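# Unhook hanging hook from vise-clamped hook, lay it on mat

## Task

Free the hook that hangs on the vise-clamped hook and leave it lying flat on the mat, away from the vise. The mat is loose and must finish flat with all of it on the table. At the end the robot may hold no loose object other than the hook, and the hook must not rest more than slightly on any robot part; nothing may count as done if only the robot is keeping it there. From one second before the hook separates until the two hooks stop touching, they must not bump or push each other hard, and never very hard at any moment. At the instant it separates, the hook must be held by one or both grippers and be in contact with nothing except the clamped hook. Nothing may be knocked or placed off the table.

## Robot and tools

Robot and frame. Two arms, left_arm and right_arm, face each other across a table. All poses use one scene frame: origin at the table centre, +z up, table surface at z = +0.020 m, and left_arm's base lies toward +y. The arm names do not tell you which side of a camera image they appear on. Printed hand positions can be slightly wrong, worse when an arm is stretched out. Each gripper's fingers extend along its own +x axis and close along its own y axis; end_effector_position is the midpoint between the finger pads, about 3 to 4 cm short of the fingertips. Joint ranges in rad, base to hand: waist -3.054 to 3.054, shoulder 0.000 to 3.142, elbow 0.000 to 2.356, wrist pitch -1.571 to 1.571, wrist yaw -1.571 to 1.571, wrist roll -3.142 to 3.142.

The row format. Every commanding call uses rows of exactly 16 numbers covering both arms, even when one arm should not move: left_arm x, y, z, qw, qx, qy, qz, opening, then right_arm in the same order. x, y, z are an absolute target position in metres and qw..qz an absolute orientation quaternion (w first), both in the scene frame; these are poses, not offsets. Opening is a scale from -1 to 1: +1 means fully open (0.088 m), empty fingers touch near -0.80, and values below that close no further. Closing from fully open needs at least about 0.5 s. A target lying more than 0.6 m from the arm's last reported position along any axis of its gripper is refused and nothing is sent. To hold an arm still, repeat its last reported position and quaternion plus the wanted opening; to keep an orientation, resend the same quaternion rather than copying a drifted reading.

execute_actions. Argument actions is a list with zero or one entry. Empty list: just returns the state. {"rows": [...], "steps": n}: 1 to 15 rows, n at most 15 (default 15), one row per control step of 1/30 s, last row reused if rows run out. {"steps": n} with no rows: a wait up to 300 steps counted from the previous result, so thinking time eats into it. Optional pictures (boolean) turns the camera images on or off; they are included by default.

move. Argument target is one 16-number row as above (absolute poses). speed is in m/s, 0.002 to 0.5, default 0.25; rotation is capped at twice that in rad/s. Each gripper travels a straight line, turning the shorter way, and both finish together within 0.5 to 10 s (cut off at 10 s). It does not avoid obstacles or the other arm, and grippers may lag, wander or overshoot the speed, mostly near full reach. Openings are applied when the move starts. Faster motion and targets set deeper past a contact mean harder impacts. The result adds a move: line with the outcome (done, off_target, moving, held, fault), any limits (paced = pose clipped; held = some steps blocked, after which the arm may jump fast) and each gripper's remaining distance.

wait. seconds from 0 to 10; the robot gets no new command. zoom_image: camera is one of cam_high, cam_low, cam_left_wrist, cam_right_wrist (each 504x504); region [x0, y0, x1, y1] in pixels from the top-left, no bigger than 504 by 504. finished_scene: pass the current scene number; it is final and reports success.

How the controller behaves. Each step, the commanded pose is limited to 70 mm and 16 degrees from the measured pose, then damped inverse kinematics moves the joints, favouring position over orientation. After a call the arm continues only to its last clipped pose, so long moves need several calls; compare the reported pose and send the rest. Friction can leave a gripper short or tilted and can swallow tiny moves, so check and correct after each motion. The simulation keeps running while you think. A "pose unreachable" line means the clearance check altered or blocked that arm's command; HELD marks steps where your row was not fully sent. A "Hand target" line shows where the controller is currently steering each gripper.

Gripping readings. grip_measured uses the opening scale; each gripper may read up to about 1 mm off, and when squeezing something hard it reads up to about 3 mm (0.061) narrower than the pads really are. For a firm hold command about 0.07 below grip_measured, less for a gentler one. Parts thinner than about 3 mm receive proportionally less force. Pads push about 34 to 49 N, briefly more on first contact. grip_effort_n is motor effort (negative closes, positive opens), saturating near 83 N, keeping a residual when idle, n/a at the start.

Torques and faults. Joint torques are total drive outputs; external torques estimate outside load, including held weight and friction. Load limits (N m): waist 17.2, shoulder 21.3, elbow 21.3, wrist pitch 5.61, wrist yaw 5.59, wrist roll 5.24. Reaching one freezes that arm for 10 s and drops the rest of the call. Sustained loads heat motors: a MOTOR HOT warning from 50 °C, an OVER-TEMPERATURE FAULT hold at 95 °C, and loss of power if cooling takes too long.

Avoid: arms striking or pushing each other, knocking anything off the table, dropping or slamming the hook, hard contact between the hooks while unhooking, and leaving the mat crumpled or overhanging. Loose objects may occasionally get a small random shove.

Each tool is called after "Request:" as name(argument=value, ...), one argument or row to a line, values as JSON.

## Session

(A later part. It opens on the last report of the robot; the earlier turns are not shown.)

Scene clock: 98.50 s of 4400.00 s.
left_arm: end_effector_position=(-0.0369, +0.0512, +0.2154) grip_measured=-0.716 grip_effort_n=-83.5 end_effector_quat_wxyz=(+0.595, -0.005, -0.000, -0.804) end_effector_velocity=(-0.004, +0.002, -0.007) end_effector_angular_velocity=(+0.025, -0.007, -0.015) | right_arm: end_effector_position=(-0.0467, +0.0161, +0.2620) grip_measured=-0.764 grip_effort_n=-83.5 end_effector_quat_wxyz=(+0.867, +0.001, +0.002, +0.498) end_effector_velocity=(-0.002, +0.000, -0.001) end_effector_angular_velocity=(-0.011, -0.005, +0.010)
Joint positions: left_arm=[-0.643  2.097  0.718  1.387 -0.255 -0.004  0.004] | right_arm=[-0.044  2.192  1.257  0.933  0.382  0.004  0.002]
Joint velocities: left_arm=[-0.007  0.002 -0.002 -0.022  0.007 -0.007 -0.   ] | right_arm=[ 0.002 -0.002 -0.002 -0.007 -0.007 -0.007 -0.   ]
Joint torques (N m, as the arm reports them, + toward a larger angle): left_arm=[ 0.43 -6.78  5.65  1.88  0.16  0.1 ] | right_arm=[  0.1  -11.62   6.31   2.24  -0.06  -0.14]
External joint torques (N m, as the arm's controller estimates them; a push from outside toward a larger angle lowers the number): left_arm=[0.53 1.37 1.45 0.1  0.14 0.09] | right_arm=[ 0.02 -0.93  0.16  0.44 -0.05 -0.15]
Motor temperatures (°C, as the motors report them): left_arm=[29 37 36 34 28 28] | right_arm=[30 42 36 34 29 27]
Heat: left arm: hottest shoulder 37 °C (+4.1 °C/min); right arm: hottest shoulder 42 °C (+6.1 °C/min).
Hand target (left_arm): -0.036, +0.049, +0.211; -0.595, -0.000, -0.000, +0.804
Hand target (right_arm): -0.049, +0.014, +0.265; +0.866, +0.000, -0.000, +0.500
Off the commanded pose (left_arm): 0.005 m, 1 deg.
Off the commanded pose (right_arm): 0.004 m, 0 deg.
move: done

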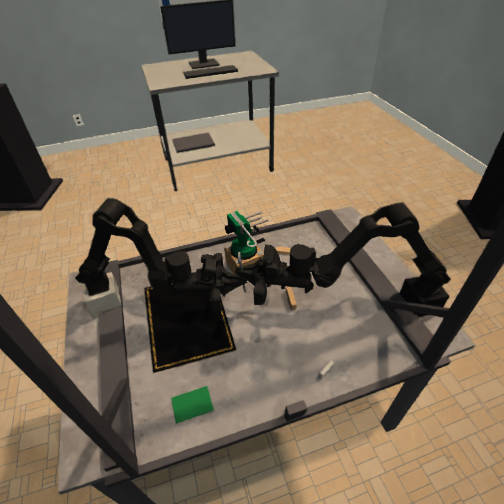

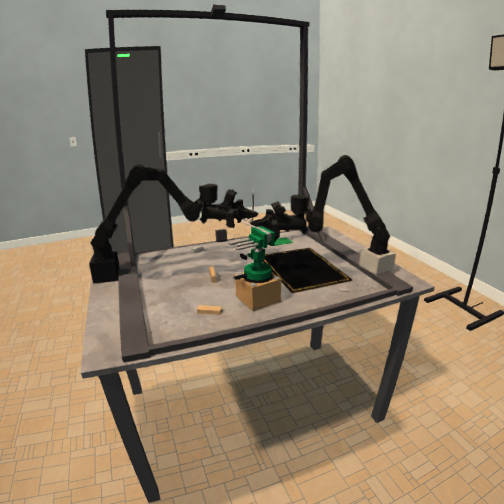

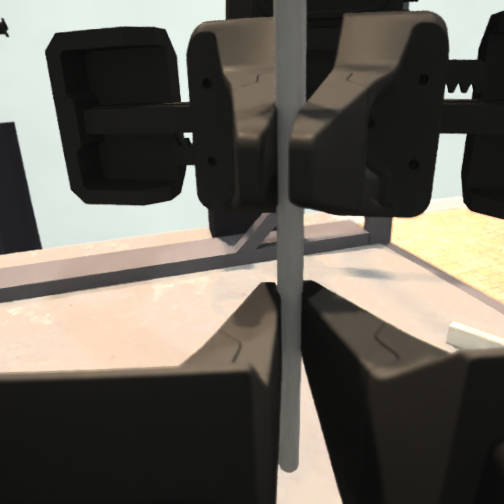

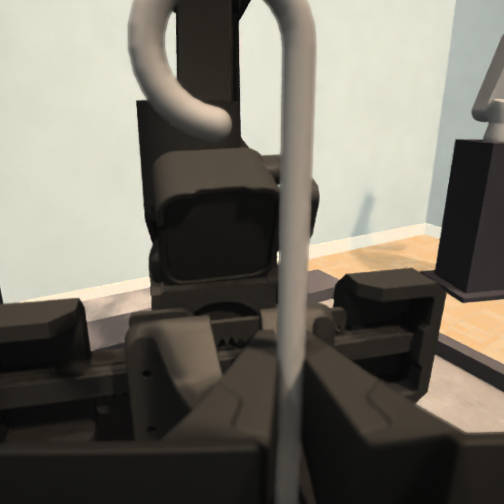

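Request:
execute_actions(
  actions=[
    {"rows": [[-0.0365, 0.0485, 0.211, 0.595, 0, 0, -0.804, -0.85, -0.049, 0.014, 0.265, 0.866, 0, 0, 0.5, 0.0]], "steps": 10},
  ],
  pictures=false,
)

Request:
move(
  target=[-0.0365, 0.0485, 0.211, 0.595, 0, 0, -0.804, -0.85, -0.11, -0.09, 0.28, 0.85, -0.087, 0.15, 0.49, 0.0],
  speed=0.15,
)

Scene clock: 99.33 s of 4400.00 s.
left_arm: end_effector_position=(-0.0366, +0.0503, +0.2148) grip_measured=-0.716 grip_effort_n=-83.5 end_effector_quat_wxyz=(+0.595, -0.004, +0.000, -0.803) end_effector_velocity=(-0.000, -0.000, +0.000) end_effector_angular_velocity=(+0.004, +0.006, +0.005) | right_arm: end_effector_position=(-0.0468, +0.0159, +0.2637) grip_measured=-0.043 grip_effort_n=17.4 end_effector_quat_wxyz=(+0.867, +0.002, +0.001, +0.498) end_effector_velocity=(-0.002, +0.001, +0.002) end_effector_angular_velocity=(+0.004, -0.007, +0.020)
Joint positions: left_arm=[-0.641  2.099  0.721  1.385 -0.254 -0.004  0.004] | right_arm=[-0.044  2.189  1.256  0.933  0.381  0.004  0.037]
Joint velocities: left_arm=[-0.002 -0.002  0.002 -0.007 -0.007 -0.007 -0.   ] | right_arm=[-0.002 -0.002 -0.002  0.007 -0.022 -0.007  0.02 ]
Joint torques (N m, as the arm reports them, + toward a larger angle): left_arm=[ 0.25 -6.98  5.32  2.04  0.15  0.1 ] | right_arm=[  0.18 -11.26   6.3    2.24  -0.06  -0.19]
External joint torques (N m, as the arm's controller estimates them; a push from outside toward a larger angle lowers the number): left_arm=[0.25 1.27 1.06 0.23 0.15 0.1 ] | right_arm=[ 0.15 -0.69  0.21  0.47 -0.06 -0.19]
Motor temperatures (°C, as the motors report them): left_arm=[29 37 36 34 28 28] | right_arm=[30 42 36 34 29 27]
Heat: left arm: hottest shoulder 37 °C (+4.1 °C/min); right arm: hottest shoulder 42 °C (+6.1 °C/min).
Hand target (left_arm): -0.036, +0.049, +0.211; -0.595, +0.000, +0.000, +0.804
Hand target (right_arm): -0.049, +0.014, +0.265; +0.866, +0.000, +0.000, +0.500
Off the commanded pose (left_arm): 0.004 m, 0 deg.
Off the commanded pose (right_arm): 0.003 m, 0 deg.
Steps of this call (steps 1 to 15: nothing new was sent; steps 16 to 25: all 10 steps of this action). Readings (end_effector_position):
16: left_arm (-0.0370, +0.0512, +0.2156) | right_arm (-0.0467, +0.0160, +0.2618)
17: left_arm (-0.0370, +0.0510, +0.2152) | right_arm (-0.0468, +0.0161, +0.2618)
19: left_arm (-0.0368, +0.0506, +0.2150) | right_arm (-0.0468, +0.0160, +0.2627)
23: left_arm (-0.0365, +0.0504, +0.2146) | right_arm (-0.0468, +0.0159, +0.2635)
25: the state above

Scene clock: 101.37 s of 4400.00 s.
left_arm: end_effector_position=(-0.0366, +0.0503, +0.2148) grip_measured=-0.716 grip_effort_n=-83.5 end_effector_quat_wxyz=(+0.595, -0.004, +0.000, -0.803) end_effector_velocity=(+0.000, +0.001, -0.007) end_effector_angular_velocity=(+0.025, -0.007, +0.005) | right_arm: end_effector_position=(-0.1084, -0.0858, +0.2828) grip_measured=-0.003 grip_effort_n=17.4 end_effector_quat_wxyz=(+0.854, -0.086, +0.146, +0.492) end_effector_velocity=(-0.002, -0.001, +0.003) end_effector_angular_velocity=(+0.006, +0.009, +0.007)
Joint positions: left_arm=[-0.641  2.099  0.721  1.385 -0.254 -0.004  0.004] | right_arm=[0.083 1.676 0.969 0.322 0.474 0.18  0.039]
Joint velocities: left_arm=[-0.002  0.002 -0.002 -0.022 -0.007 -0.007 -0.   ] | right_arm=[ 0.002 -0.012 -0.002 -0.007 -0.007  0.007 -0.   ]
Joint torques (N m, as the arm reports them, + toward a larger angle): left_arm=[ 0.27 -6.93  5.37  2.05  0.13  0.11] | right_arm=[ 0.35 -8.29  6.44  2.02  0.21  0.22]
External joint torques (N m, as the arm's controller estimates them; a push from outside toward a larger angle lowers the number): left_arm=[0.23 1.22 1.17 0.27 0.14 0.1 ] | right_arm=[ 0.3  -0.69 -0.33  0.27  0.09  0.21]
Motor temperatures (°C, as the motors report them): left_arm=[29 37 36 34 28 28] | right_arm=[30 42 35 34 29 27]
Heat: left arm: hottest shoulder 37 °C (+4.1 °C/min); right arm: hottest shoulder 42 °C (+7.1 °C/min).
Hand target (left_arm): -0.036, +0.049, +0.211; -0.595, -0.000, -0.000, +0.804
Hand target (right_arm): -0.110, -0.090, +0.280; +0.853, -0.088, +0.149, +0.492
Off the commanded pose (left_arm): 0.004 m, 0 deg.
Off the commanded pose (right_arm): 0.005 m, 1 deg.
move: done

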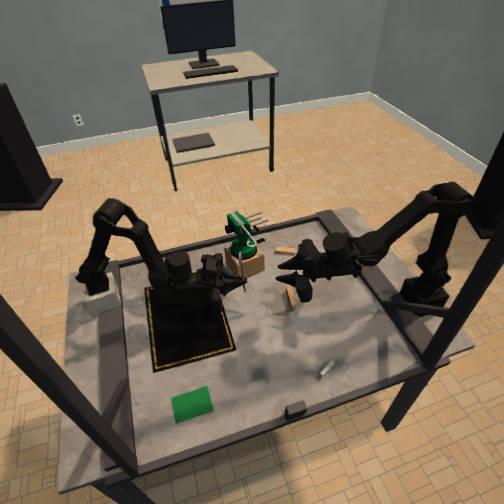

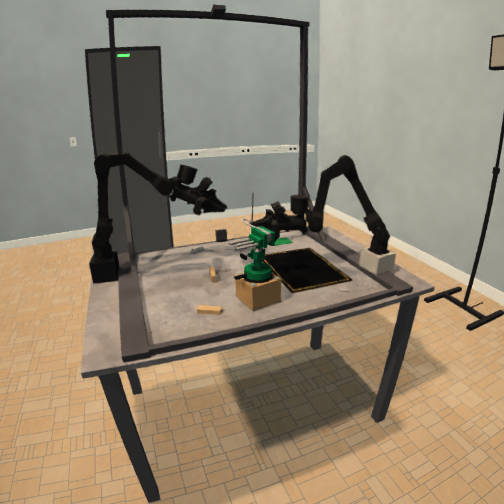

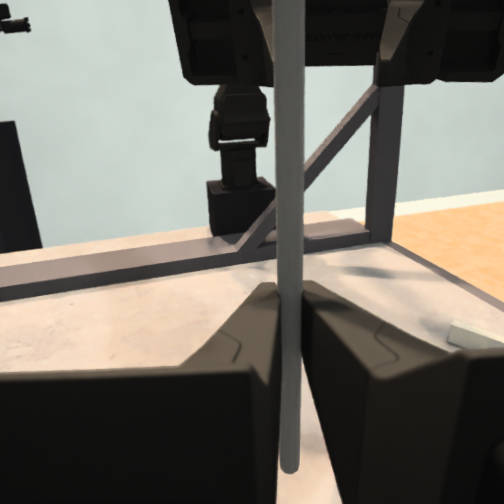

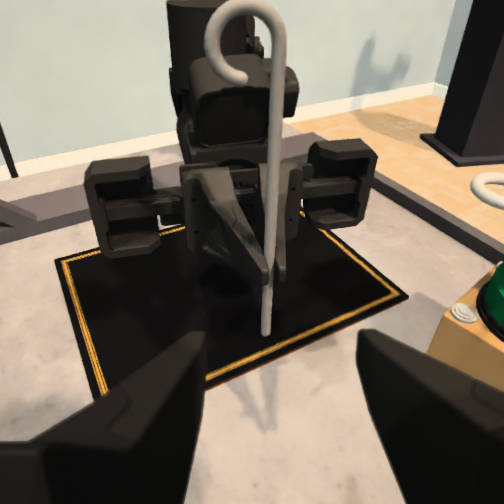

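Request:
move(
  target=[0.03, 0.175, 0.10, 0, 0.707, 0, -0.707, -0.85, -0.13, -0.12, 0.25, 0.79, -0.11, 0.135, 0.59, 1.0],
  speed=0.3,
)

Scene clock: 107.40 s of 4400.00 s.
left_arm: end_effector_position=(+0.0317, +0.1766, +0.1048) grip_measured=-0.715 grip_effort_n=-83.5 end_effector_quat_wxyz=(+0.005, +0.700, +0.004, -0.714) end_effector_velocity=(-0.002, -0.000, +0.002) end_effector_angular_velocity=(+0.001, +0.008, -0.010) | right_arm: end_effector_position=(-0.1309, -0.1160, +0.2532) grip_measured=+0.980 grip_effort_n=17.4 end_effector_quat_wxyz=(+0.789, -0.106, +0.134, +0.590) end_effector_velocity=(-0.002, -0.001, -0.002) end_effector_angular_velocity=(-0.009, -0.004, +0.012)
Joint positions: left_arm=[-0.542  1.944  1.129 -0.745  0.018  1.108  0.004] | right_arm=[0.051 1.585 0.726 0.507 0.223 0.071 0.087]
Joint velocities: left_arm=[-0.002 -0.002  0.007 -0.007  0.007  0.007  0.   ] | right_arm=[ 0.002 -0.002 -0.002 -0.007 -0.007 -0.007 -0.   ]
Joint torques (N m, as the arm reports them, + toward a larger angle): left_arm=[-0.4  -6.65  6.31  0.26 -0.14  0.13] | right_arm=[-0.29 -7.2   6.07  2.32  0.04 -0.19]
External joint torques (N m, as the arm's controller estimates them; a push from outside toward a larger angle lowers the number): left_arm=[-0.38  1.37  1.18 -0.09 -0.21  0.13] | right_arm=[-0.32 -0.71 -0.33  0.51 -0.01 -0.2 ]
Motor temperatures (°C, as the motors report them): left_arm=[29 37 36 34 28 28] | right_arm=[30 42 35 34 29 27]
Heat: left arm: hottest shoulder 37 °C (+3.0 °C/min); right arm: hottest shoulder 42 °C (+7.1 °C/min).
Hand target (left_arm): +0.031, +0.177, +0.102; -0.001, +0.703, +0.003, -0.711
Hand target (right_arm): -0.130, -0.120, +0.250; +0.789, -0.110, +0.135, +0.589
Off the commanded pose (left_arm): 0.005 m, 1 deg.
Off the commanded pose (right_arm): 0.005 m, 0 deg.
move: done

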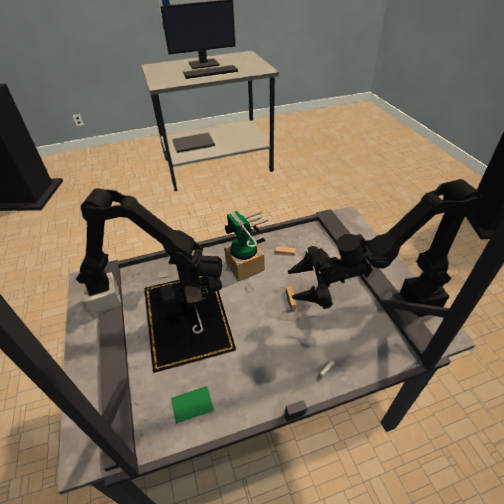

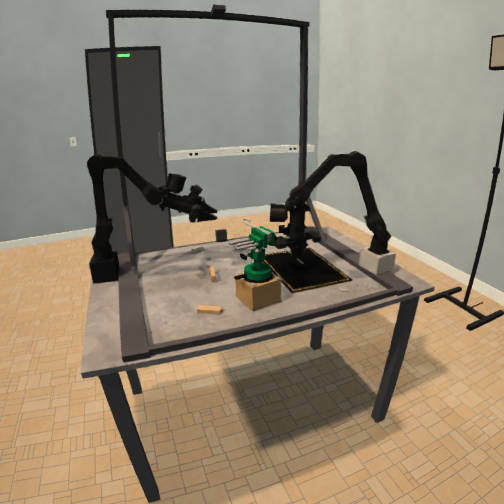

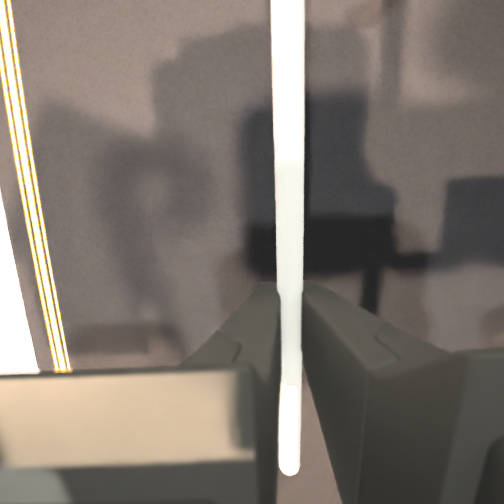

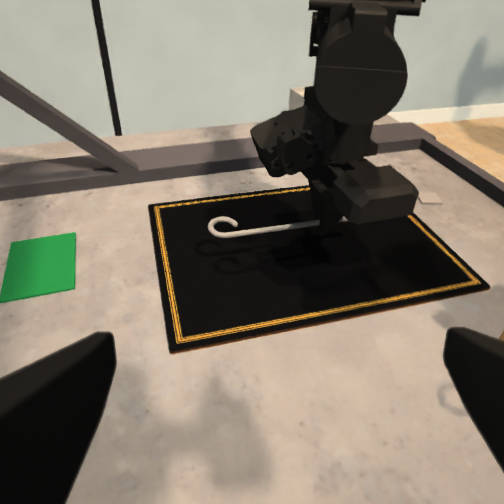

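Request:
move(
  target=[0.05, 0.185, 0.066, 0, 0.725, 0, -0.688, -0.85, -0.13, -0.12, 0.25, 0.79, -0.11, 0.135, 0.59, 1.0],
  speed=0.05,
)

Request:
zoom_image(
  camera="cam_right_wrist",
  region=[190, 170, 430, 320],
)

Scene clock: 109.87 s of 4400.00 s.
left_arm: end_effector_position=(+0.0465, +0.1820, +0.0714) grip_measured=-0.715 grip_effort_n=-83.5 end_effector_quat_wxyz=(+0.006, +0.721, -0.005, -0.693) end_effector_velocity=(+0.002, -0.003, +0.002) end_effector_angular_velocity=(-0.020, -0.015, -0.010) | right_arm: end_effector_position=(-0.1308, -0.1160, +0.2531) grip_measured=+0.980 grip_effort_n=17.4 end_effector_quat_wxyz=(+0.789, -0.106, +0.133, +0.590) end_effector_velocity=(-0.000, -0.002, -0.005) end_effector_angular_velocity=(-0.028, -0.016, +0.012)
Joint positions: left_arm=[-0.536  1.997  1.043 -0.621 -0.042  1.125  0.004] | right_arm=[0.051 1.585 0.725 0.508 0.223 0.07  0.087]
Joint velocities: left_arm=[-0.002 -0.007 -0.002  0.007 -0.022  0.007 -0.   ] | right_arm=[-0.002 -0.002 -0.002 -0.022 -0.007 -0.022 -0.   ]
Joint torques (N m, as the arm reports them, + toward a larger angle): left_arm=[ 0.27 -6.6   4.05  0.47 -0.17  0.12] | right_arm=[-0.23 -7.15  5.97  2.32 -0.05 -0.13]
External joint torques (N m, as the arm's controller estimates them; a push from outside toward a larger angle lowers the number): left_arm=[ 0.23  1.36 -0.61  0.15 -0.19  0.13] | right_arm=[-0.22 -0.68 -0.39  0.52 -0.1  -0.14]
Motor temperatures (°C, as the motors report them): left_arm=[29 37 36 34 28 28] | right_arm=[30 41 35 34 29 27]
Heat: left arm: hottest shoulder 37 °C (+2.0 °C/min); right arm: hottest shoulder 41 °C (+6.0 °C/min).
Hand target (left_arm): +0.050, +0.185, +0.066; +0.000, +0.725, +0.000, -0.688
Hand target (right_arm): -0.130, -0.120, +0.250; +0.789, -0.110, +0.135, +0.589
Off the commanded pose (left_arm): 0.007 m, 1 deg.
Off the commanded pose (right_arm): 0.005 m, 0 deg.
move: done

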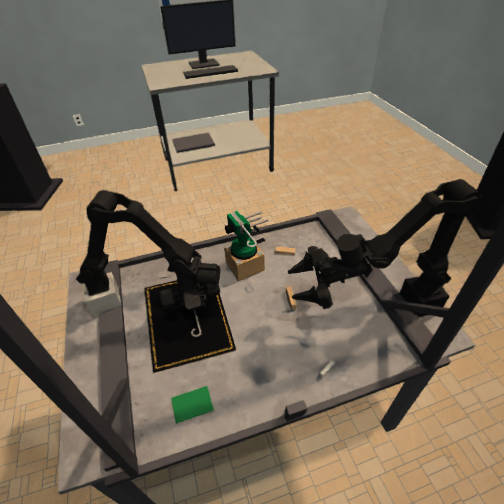

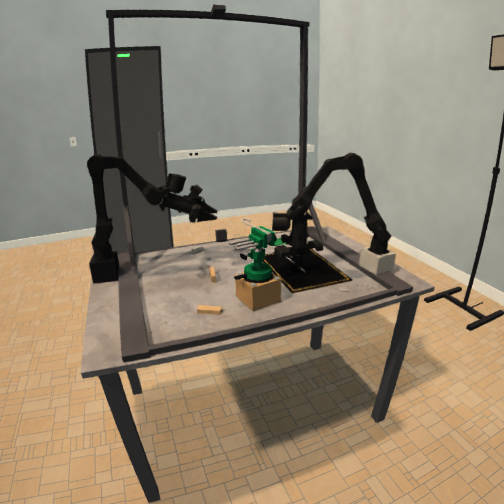

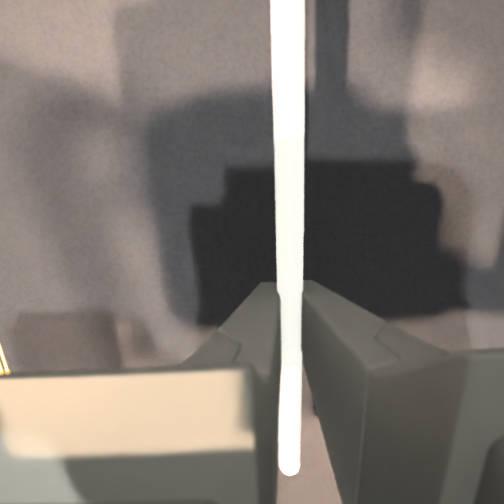

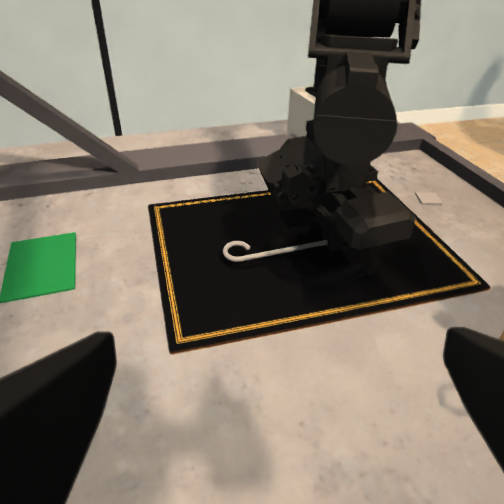

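Region (190, 170, 430, 320) of cam_right_wrist's 504x504 image, scaled by 2.100, with more detail than that image has; it fills the top 315 rows of this view, and the rest is white.

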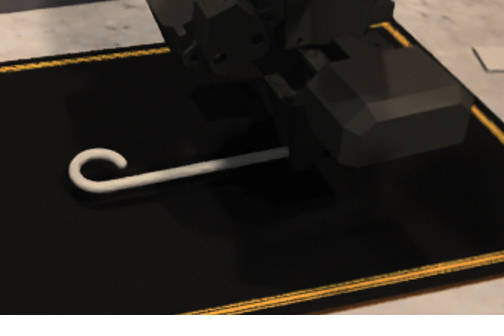

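Request:
move(
  target=[0.05, 0.185, 0.055, 0, 0.725, 0, -0.688, -0.85, -0.13, -0.12, 0.25, 0.79, -0.11, 0.135, 0.59, 1.0],
  speed=0.02,
)

Scene clock: 111.47 s of 4400.00 s.
left_arm: end_effector_position=(+0.0461, +0.1809, +0.0638) grip_measured=-0.715 grip_effort_n=-83.5 end_effector_quat_wxyz=(+0.007, +0.720, -0.007, -0.694) end_effector_velocity=(+0.003, +0.000, -0.002) end_effector_angular_velocity=(-0.008, -0.021, +0.005) | right_arm: end_effector_position=(-0.1308, -0.1160, +0.2531) grip_measured=+0.980 grip_effort_n=17.4 end_effector_quat_wxyz=(+0.789, -0.106, +0.133, +0.590) end_effector_velocity=(-0.000, -0.001, -0.002) end_effector_angular_velocity=(-0.009, -0.004, +0.007)
Joint positions: left_arm=[-0.536  2.017  1.034 -0.586 -0.043  1.125  0.004] | right_arm=[0.051 1.585 0.725 0.508 0.223 0.07  0.087]
Joint velocities: left_arm=[-0.002  0.002 -0.007  0.007 -0.022 -0.007  0.   ] | right_arm=[-0.002 -0.002 -0.002 -0.007 -0.007 -0.007 -0.   ]
Joint torques (N m, as the arm reports them, + toward a larger angle): left_arm=[ 0.24 -5.46  3.85  0.99 -0.16  0.12] | right_arm=[-0.1  -7.    5.95  2.34 -0.02 -0.13]
External joint torques (N m, as the arm's controller estimates them; a push from outside toward a larger angle lowers the number): left_arm=[ 0.23  2.42 -0.65  0.67 -0.18  0.12] | right_arm=[-0.08 -0.51 -0.44  0.53 -0.08 -0.13]
Motor temperatures (°C, as the motors report them): left_arm=[29 37 35 34 28 28] | right_arm=[30 41 35 34 29 27]
Heat: left arm: hottest shoulder 37 °C (+2.0 °C/min); right arm: hottest shoulder 41 °C (+6.1 °C/min).
Hand target (left_arm): +0.050, +0.185, +0.055; -0.000, +0.725, +0.000, -0.688
Hand target (right_arm): -0.130, -0.120, +0.250; +0.789, -0.110, +0.135, +0.589
Off the commanded pose (left_arm): 0.011 m, 1 deg.
Off the commanded pose (right_arm): 0.005 m, 0 deg.
move: off_target (left_arm)

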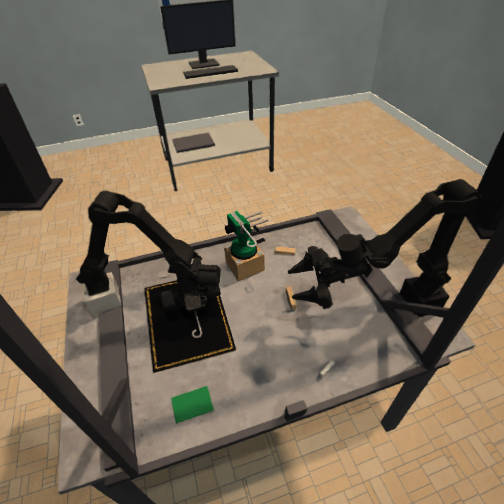

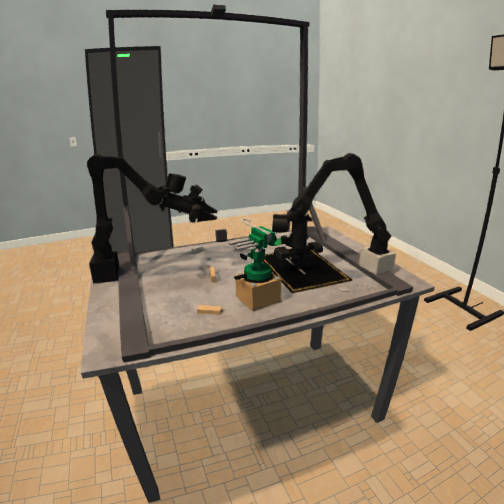

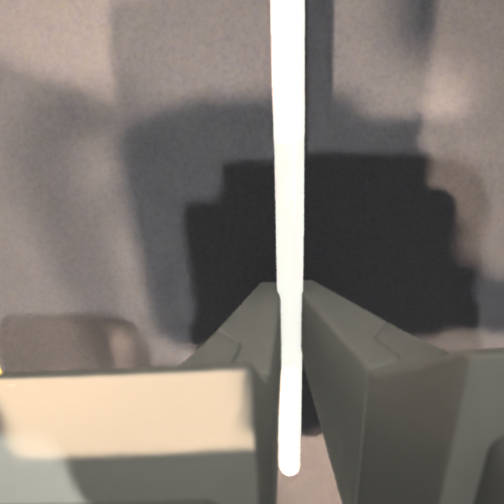

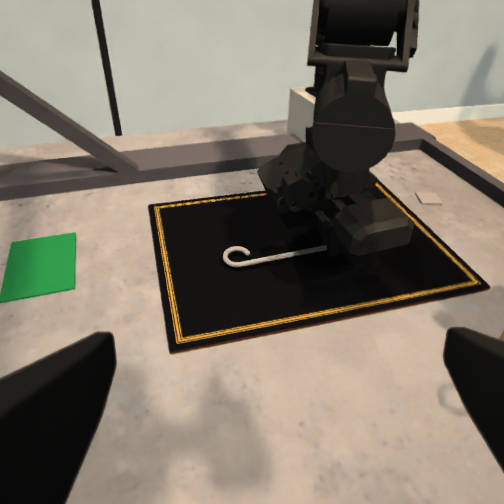

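Request:
execute_actions(
  actions=[],
)

Scene clock: 113.83 s of 4400.00 s.
left_arm: end_effector_position=(+0.0461, +0.1810, +0.0638) grip_measured=-0.715 grip_effort_n=-83.5 end_effector_quat_wxyz=(+0.007, +0.720, -0.007, -0.694) end_effector_velocity=(+0.002, +0.003, +0.001) end_effector_angular_velocity=(-0.003, -0.023, +0.000) | right_arm: end_effector_position=(-0.1308, -0.1160, +0.2531) grip_measured=+0.980 grip_effort_n=17.4 end_effector_quat_wxyz=(+0.789, -0.106, +0.133, +0.590) end_effector_velocity=(+0.002, -0.002, -0.001) end_effector_angular_velocity=(-0.005, +0.004, -0.012)
Joint positions: left_arm=[-0.536  2.017  1.034 -0.586 -0.043  1.125  0.004] | right_arm=[0.051 1.585 0.725 0.508 0.223 0.07  0.087]
Joint velocities: left_arm=[-0.007 -0.007 -0.007 -0.007 -0.022 -0.007 -0.   ] | right_arm=[-0.002 -0.002 -0.002 -0.007  0.007  0.007 -0.   ]
Joint torques (N m, as the arm reports them, + toward a larger angle): left_arm=[ 0.22 -5.46  3.82  1.05 -0.18  0.1 ] | right_arm=[-0.17 -7.19  6.04  2.31  0.02 -0.1 ]
External joint torques (N m, as the arm's controller estimates them; a push from outside toward a larger angle lowers the number): left_arm=[ 0.25  2.53 -0.72  0.73 -0.2   0.1 ] | right_arm=[-0.16 -0.7  -0.35  0.49 -0.04 -0.11]
Motor temperatures (°C, as the motors report them): left_arm=[29 37 35 33 28 28] | right_arm=[30 41 35 34 29 27]
Heat: left arm: hottest shoulder 37 °C (+2.0 °C/min); right arm: hottest shoulder 41 °C (+6.0 °C/min).
Hand target (left_arm): +0.050, +0.185, +0.055; -0.000, +0.725, +0.000, -0.688
Hand target (right_arm): -0.130, -0.120, +0.250; +0.789, -0.110, +0.135, +0.589
Off the commanded pose (left_arm): 0.010 m, 1 deg.
Off the commanded pose (right_arm): 0.005 m, 0 deg.
Steps of this call (steps 1 to 71: nothing new was sent). Readings (end_effector_position):
1: left_arm (+0.0461, +0.1809, +0.0638) | right_arm (-0.1308, -0.1160, +0.2531)
2: left_arm (+0.0461, +0.1811, +0.0638) | right_arm (-0.1308, -0.1160, +0.2531)
4: left_arm (+0.0461, +0.1811, +0.0638) | right_arm (-0.1308, -0.1160, +0.2531)
8: left_arm (+0.0461, +0.1810, +0.0638) | right_arm (-0.1308, -0.1160, +0.2531)
71: the state above

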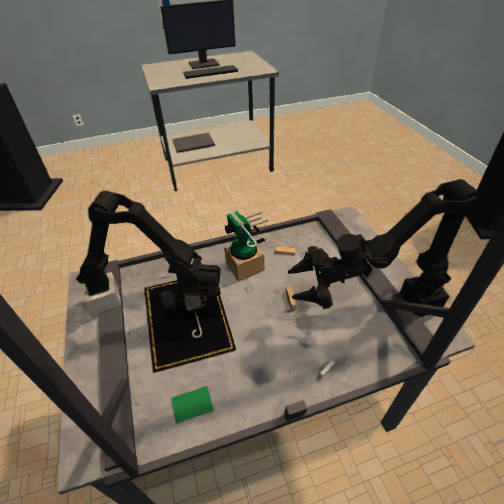

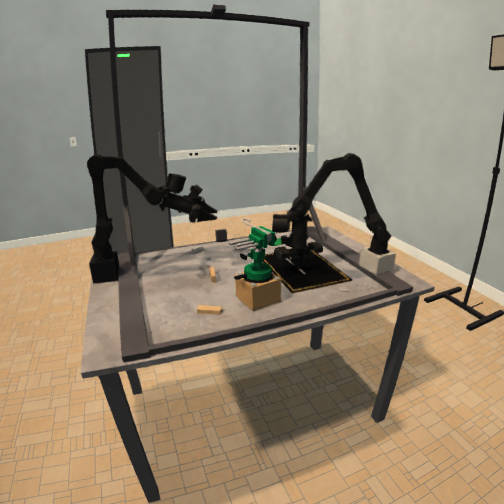

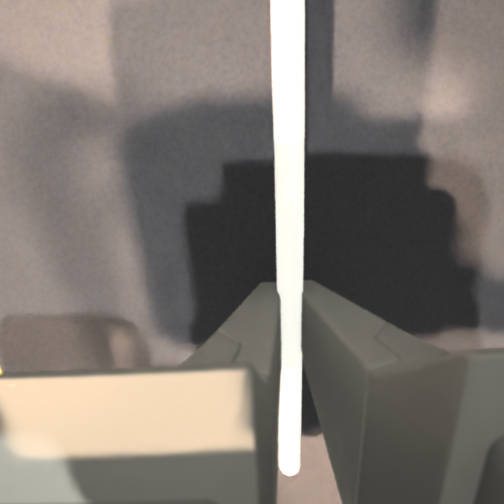

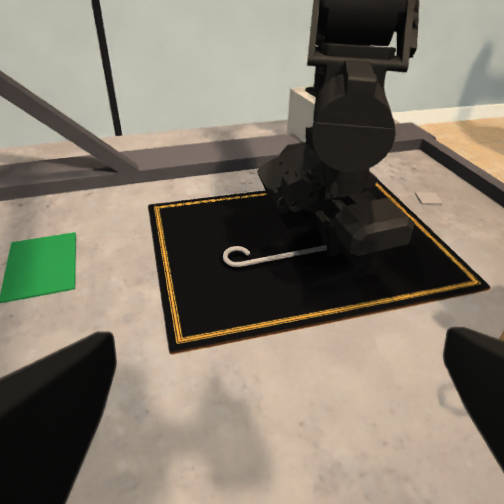

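Request:
execute_actions(
  actions=[
    {"rows": [[0.047,0.182,0.060,0,0.725,0,-0.688,-0.85,-0.13,-0.12,0.25,0.79,-0.11,0.135,0.59,1.0],[0.047,0.182,0.062,0,0.725,0,-0.688,-0.85,-0.13,-0.12,0.25,0.79,-0.11,0.135,0.59,1.0],[0.047,0.182,0.064,0,0.725,0,-0.688,-0.8,-0.13,-0.12,0.25,0.79,-0.11,0.135,0.59,1.0],[0.047,0.182,0.065,0,0.725,0,-0.688,-0.75,-0.13,-0.12,0.25,0.79,-0.11,0.135,0.59,1.0],[0.047,0.182,0.066,0,0.725,0,-0.688,-0.7,-0.13,-0.12,0.25,0.79,-0.11,0.135,0.59,1.0],[0.047,0.182,0.066,0,0.725,0,-0.688,-0.66,-0.13,-0.12,0.25,0.79,-0.11,0.135,0.59,1.0],[0.047,0.182,0.066,0,0.725,0,-0.688,-0.62,-0.13,-0.12,0.25,0.79,-0.11,0.135,0.59,1.0],[0.047,0.182,0.066,0,0.725,0,-0.688,-0.58,-0.13,-0.12,0.25,0.79,-0.11,0.135,0.59,1.0],[0.047,0.182,0.066,0,0.725,0,-0.688,-0.5,-0.13,-0.12,0.25,0.79,-0.11,0.135,0.59,1.0],[0.047,0.182,0.066,0,0.725,0,-0.688,-0.4,-0.13,-0.12,0.25,0.79,-0.11,0.135,0.59,1.0]], "steps": 15},
  ],
)

Scene clock: 115.73 s of 4400.00 s.
left_arm: end_effector_position=(+0.0469, +0.1826, +0.0669) grip_measured=-0.440 grip_effort_n=15.6 end_effector_quat_wxyz=(+0.001, +0.723, -0.000, -0.690) end_effector_velocity=(+0.003, +0.001, +0.000) end_effector_angular_velocity=(-0.002, -0.023, -0.010) | right_arm: end_effector_position=(-0.1308, -0.1160, +0.2531) grip_measured=+0.980 grip_effort_n=17.4 end_effector_quat_wxyz=(+0.789, -0.106, +0.133, +0.590) end_effector_velocity=(-0.000, -0.001, -0.002) end_effector_angular_velocity=(-0.009, -0.004, +0.007)
Joint positions: left_arm=[-0.536  2.017  1.05  -0.623 -0.043  1.125  0.017] | right_arm=[0.051 1.585 0.725 0.508 0.223 0.07  0.087]
Joint velocities: left_arm=[-0.002 -0.002 -0.002 -0.007 -0.022  0.007  0.017] | right_arm=[-0.002 -0.002 -0.002 -0.007 -0.007 -0.007 -0.   ]
Joint torques (N m, as the arm reports them, + toward a larger angle): left_arm=[-0.12 -7.41  5.48  0.18 -0.17  0.  ] | right_arm=[-0.2  -7.    6.05  2.31 -0.05 -0.15]
External joint torques (N m, as the arm's controller estimates them; a push from outside toward a larger angle lowers the number): left_arm=[-0.13  0.56  0.94 -0.1  -0.19  0.  ] | right_arm=[-0.2  -0.51 -0.33  0.5  -0.1  -0.16]
Motor temperatures (°C, as the motors report them): left_arm=[29 37 35 33 28 28] | right_arm=[30 41 35 35 29 27]
Heat: left arm: hottest shoulder 37 °C (+2.0 °C/min); right arm: hottest shoulder 41 °C (+6.1 °C/min).
Hand target (left_arm): +0.047, +0.182, +0.066; +0.000, +0.725, +0.000, -0.688
Hand target (right_arm): -0.130, -0.120, +0.250; +0.789, -0.110, +0.135, +0.589
Off the commanded pose (left_arm): 0.001 m, 0 deg.
Off the commanded pose (right_arm): 0.005 m, 0 deg.
Steps of this call (steps 1 to 42: nothing new was sent; steps 43 to 57: all 15 steps of this action). Readings (end_effector_position):
43: left_arm (+0.0461, +0.1810, +0.0638) | right_arm (-0.1308, -0.1160, +0.2531)
44: left_arm (+0.0460, +0.1808, +0.0643) | right_arm (-0.1308, -0.1160, +0.2531)
46: left_arm (+0.0461, +0.1810, +0.0653) | right_arm (-0.1308, -0.1160, +0.2531)
50: left_arm (+0.0470, +0.1830, +0.0661) | right_arm (-0.1308, -0.1160, +0.2531)
57: the state above

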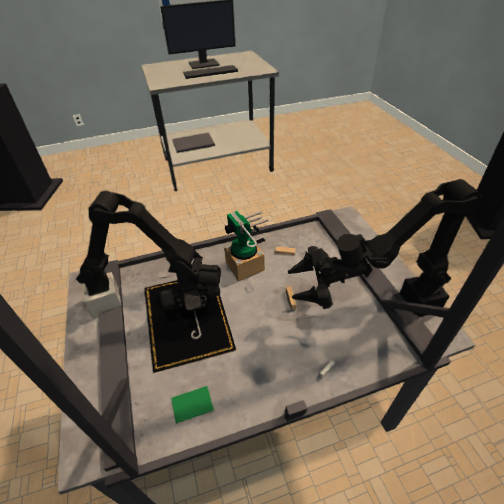

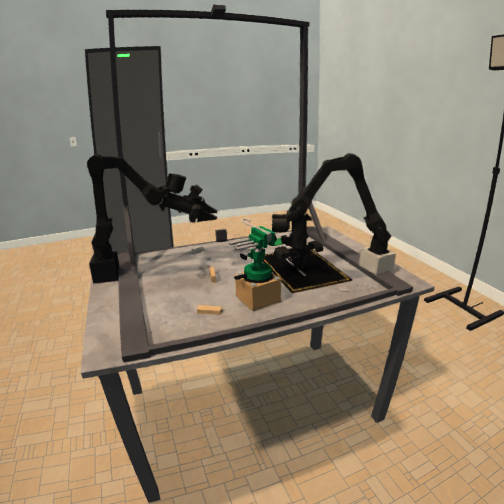

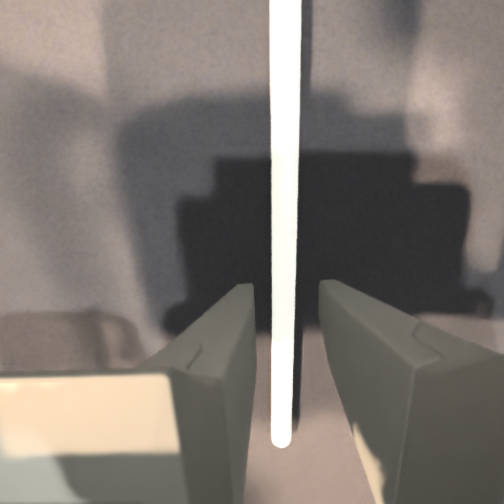

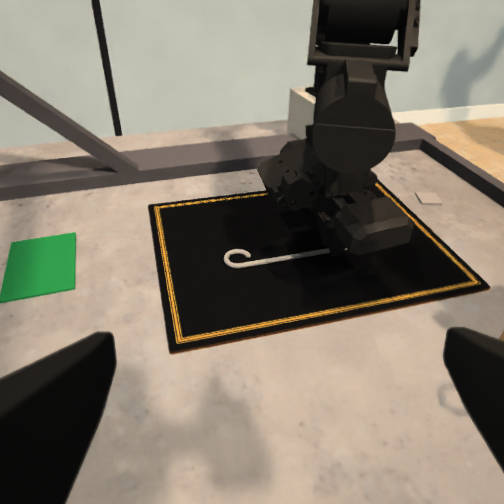

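Request:
move(
  target=[0.06,0.22,0.17,0,0.725,0,-0.688,-0.4,-0.13,-0.12,0.25,0.79,-0.11,0.135,0.59,1.0],
  speed=0.1,
)

Scene clock: 117.67 s of 4400.00 s.
left_arm: end_effector_position=(+0.0608, +0.2203, +0.1676) grip_measured=-0.403 grip_effort_n=15.1 end_effector_quat_wxyz=(-0.003, +0.725, +0.003, -0.688) end_effector_velocity=(+0.002, +0.003, +0.003) end_effector_angular_velocity=(+0.007, -0.012, +0.005) | right_arm: end_effector_position=(-0.1308, -0.1160, +0.2531) grip_measured=+0.980 grip_effort_n=17.4 end_effector_quat_wxyz=(+0.789, -0.106, +0.133, +0.590) end_effector_velocity=(-0.002, -0.000, -0.003) end_effector_angular_velocity=(-0.023, -0.011, +0.026)
Joint positions: left_arm=[-0.549  1.684  1.075 -0.993 -0.043  1.113  0.019] | right_arm=[0.051 1.585 0.725 0.508 0.223 0.07  0.087]
Joint velocities: left_arm=[-0.002 -0.007  0.002 -0.022 -0.007 -0.007 -0.   ] | right_arm=[-0.002 -0.002  0.002 -0.022 -0.022 -0.022  0.   ]
Joint torques (N m, as the arm reports them, + toward a larger angle): left_arm=[-0.46 -7.2   6.58  0.16 -0.17 -0.1 ] | right_arm=[-0.17 -6.95  6.12  2.33 -0.03 -0.11]
External joint torques (N m, as the arm's controller estimates them; a push from outside toward a larger angle lowers the number): left_arm=[-0.49 -0.68  0.97 -0.1  -0.19 -0.1 ] | right_arm=[-0.18 -0.42 -0.3   0.51 -0.08 -0.12]
Motor temperatures (°C, as the motors report them): left_arm=[29 37 35 33 28 28] | right_arm=[30 40 35 35 29 27]
Heat: left arm: hottest shoulder 37 °C (+1.0 °C/min); right arm: hottest shoulder 40 °C (+5.1 °C/min).
Hand target (left_arm): +0.060, +0.219, +0.170; +0.000, +0.725, -0.000, -0.688
Hand target (right_arm): -0.130, -0.120, +0.250; +0.789, -0.110, +0.135, +0.589
Off the commanded pose (left_arm): 0.003 m, 1 deg.
Off the commanded pose (right_arm): 0.005 m, 0 deg.
move: done

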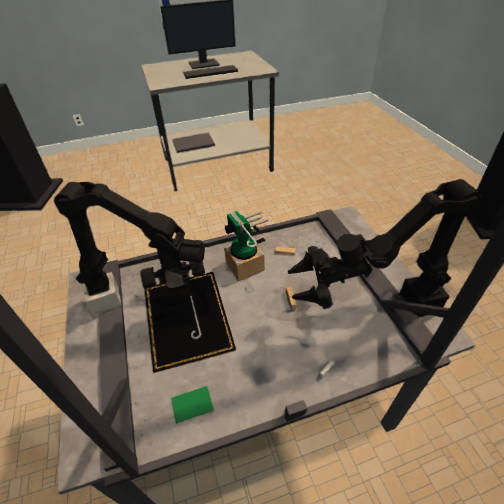

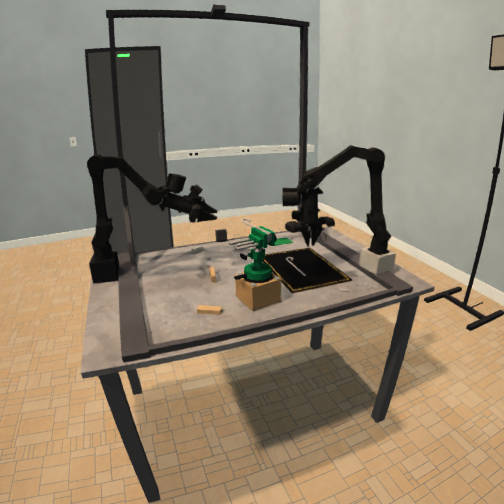

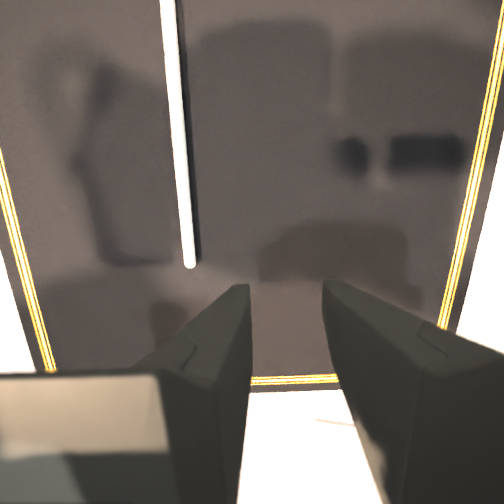

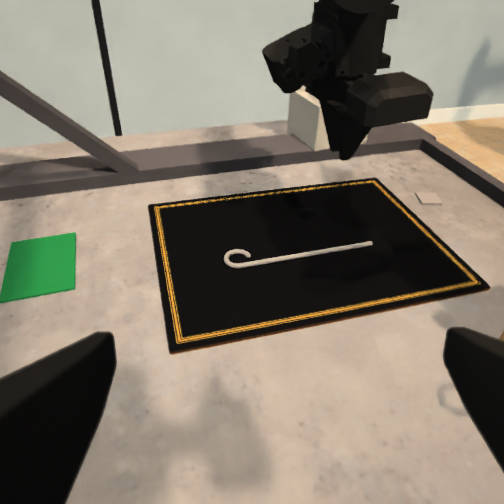

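The hook lies flat on the mat.

Request:
finished_scene(
  scene=1,
)

The scene is finished: the task was done.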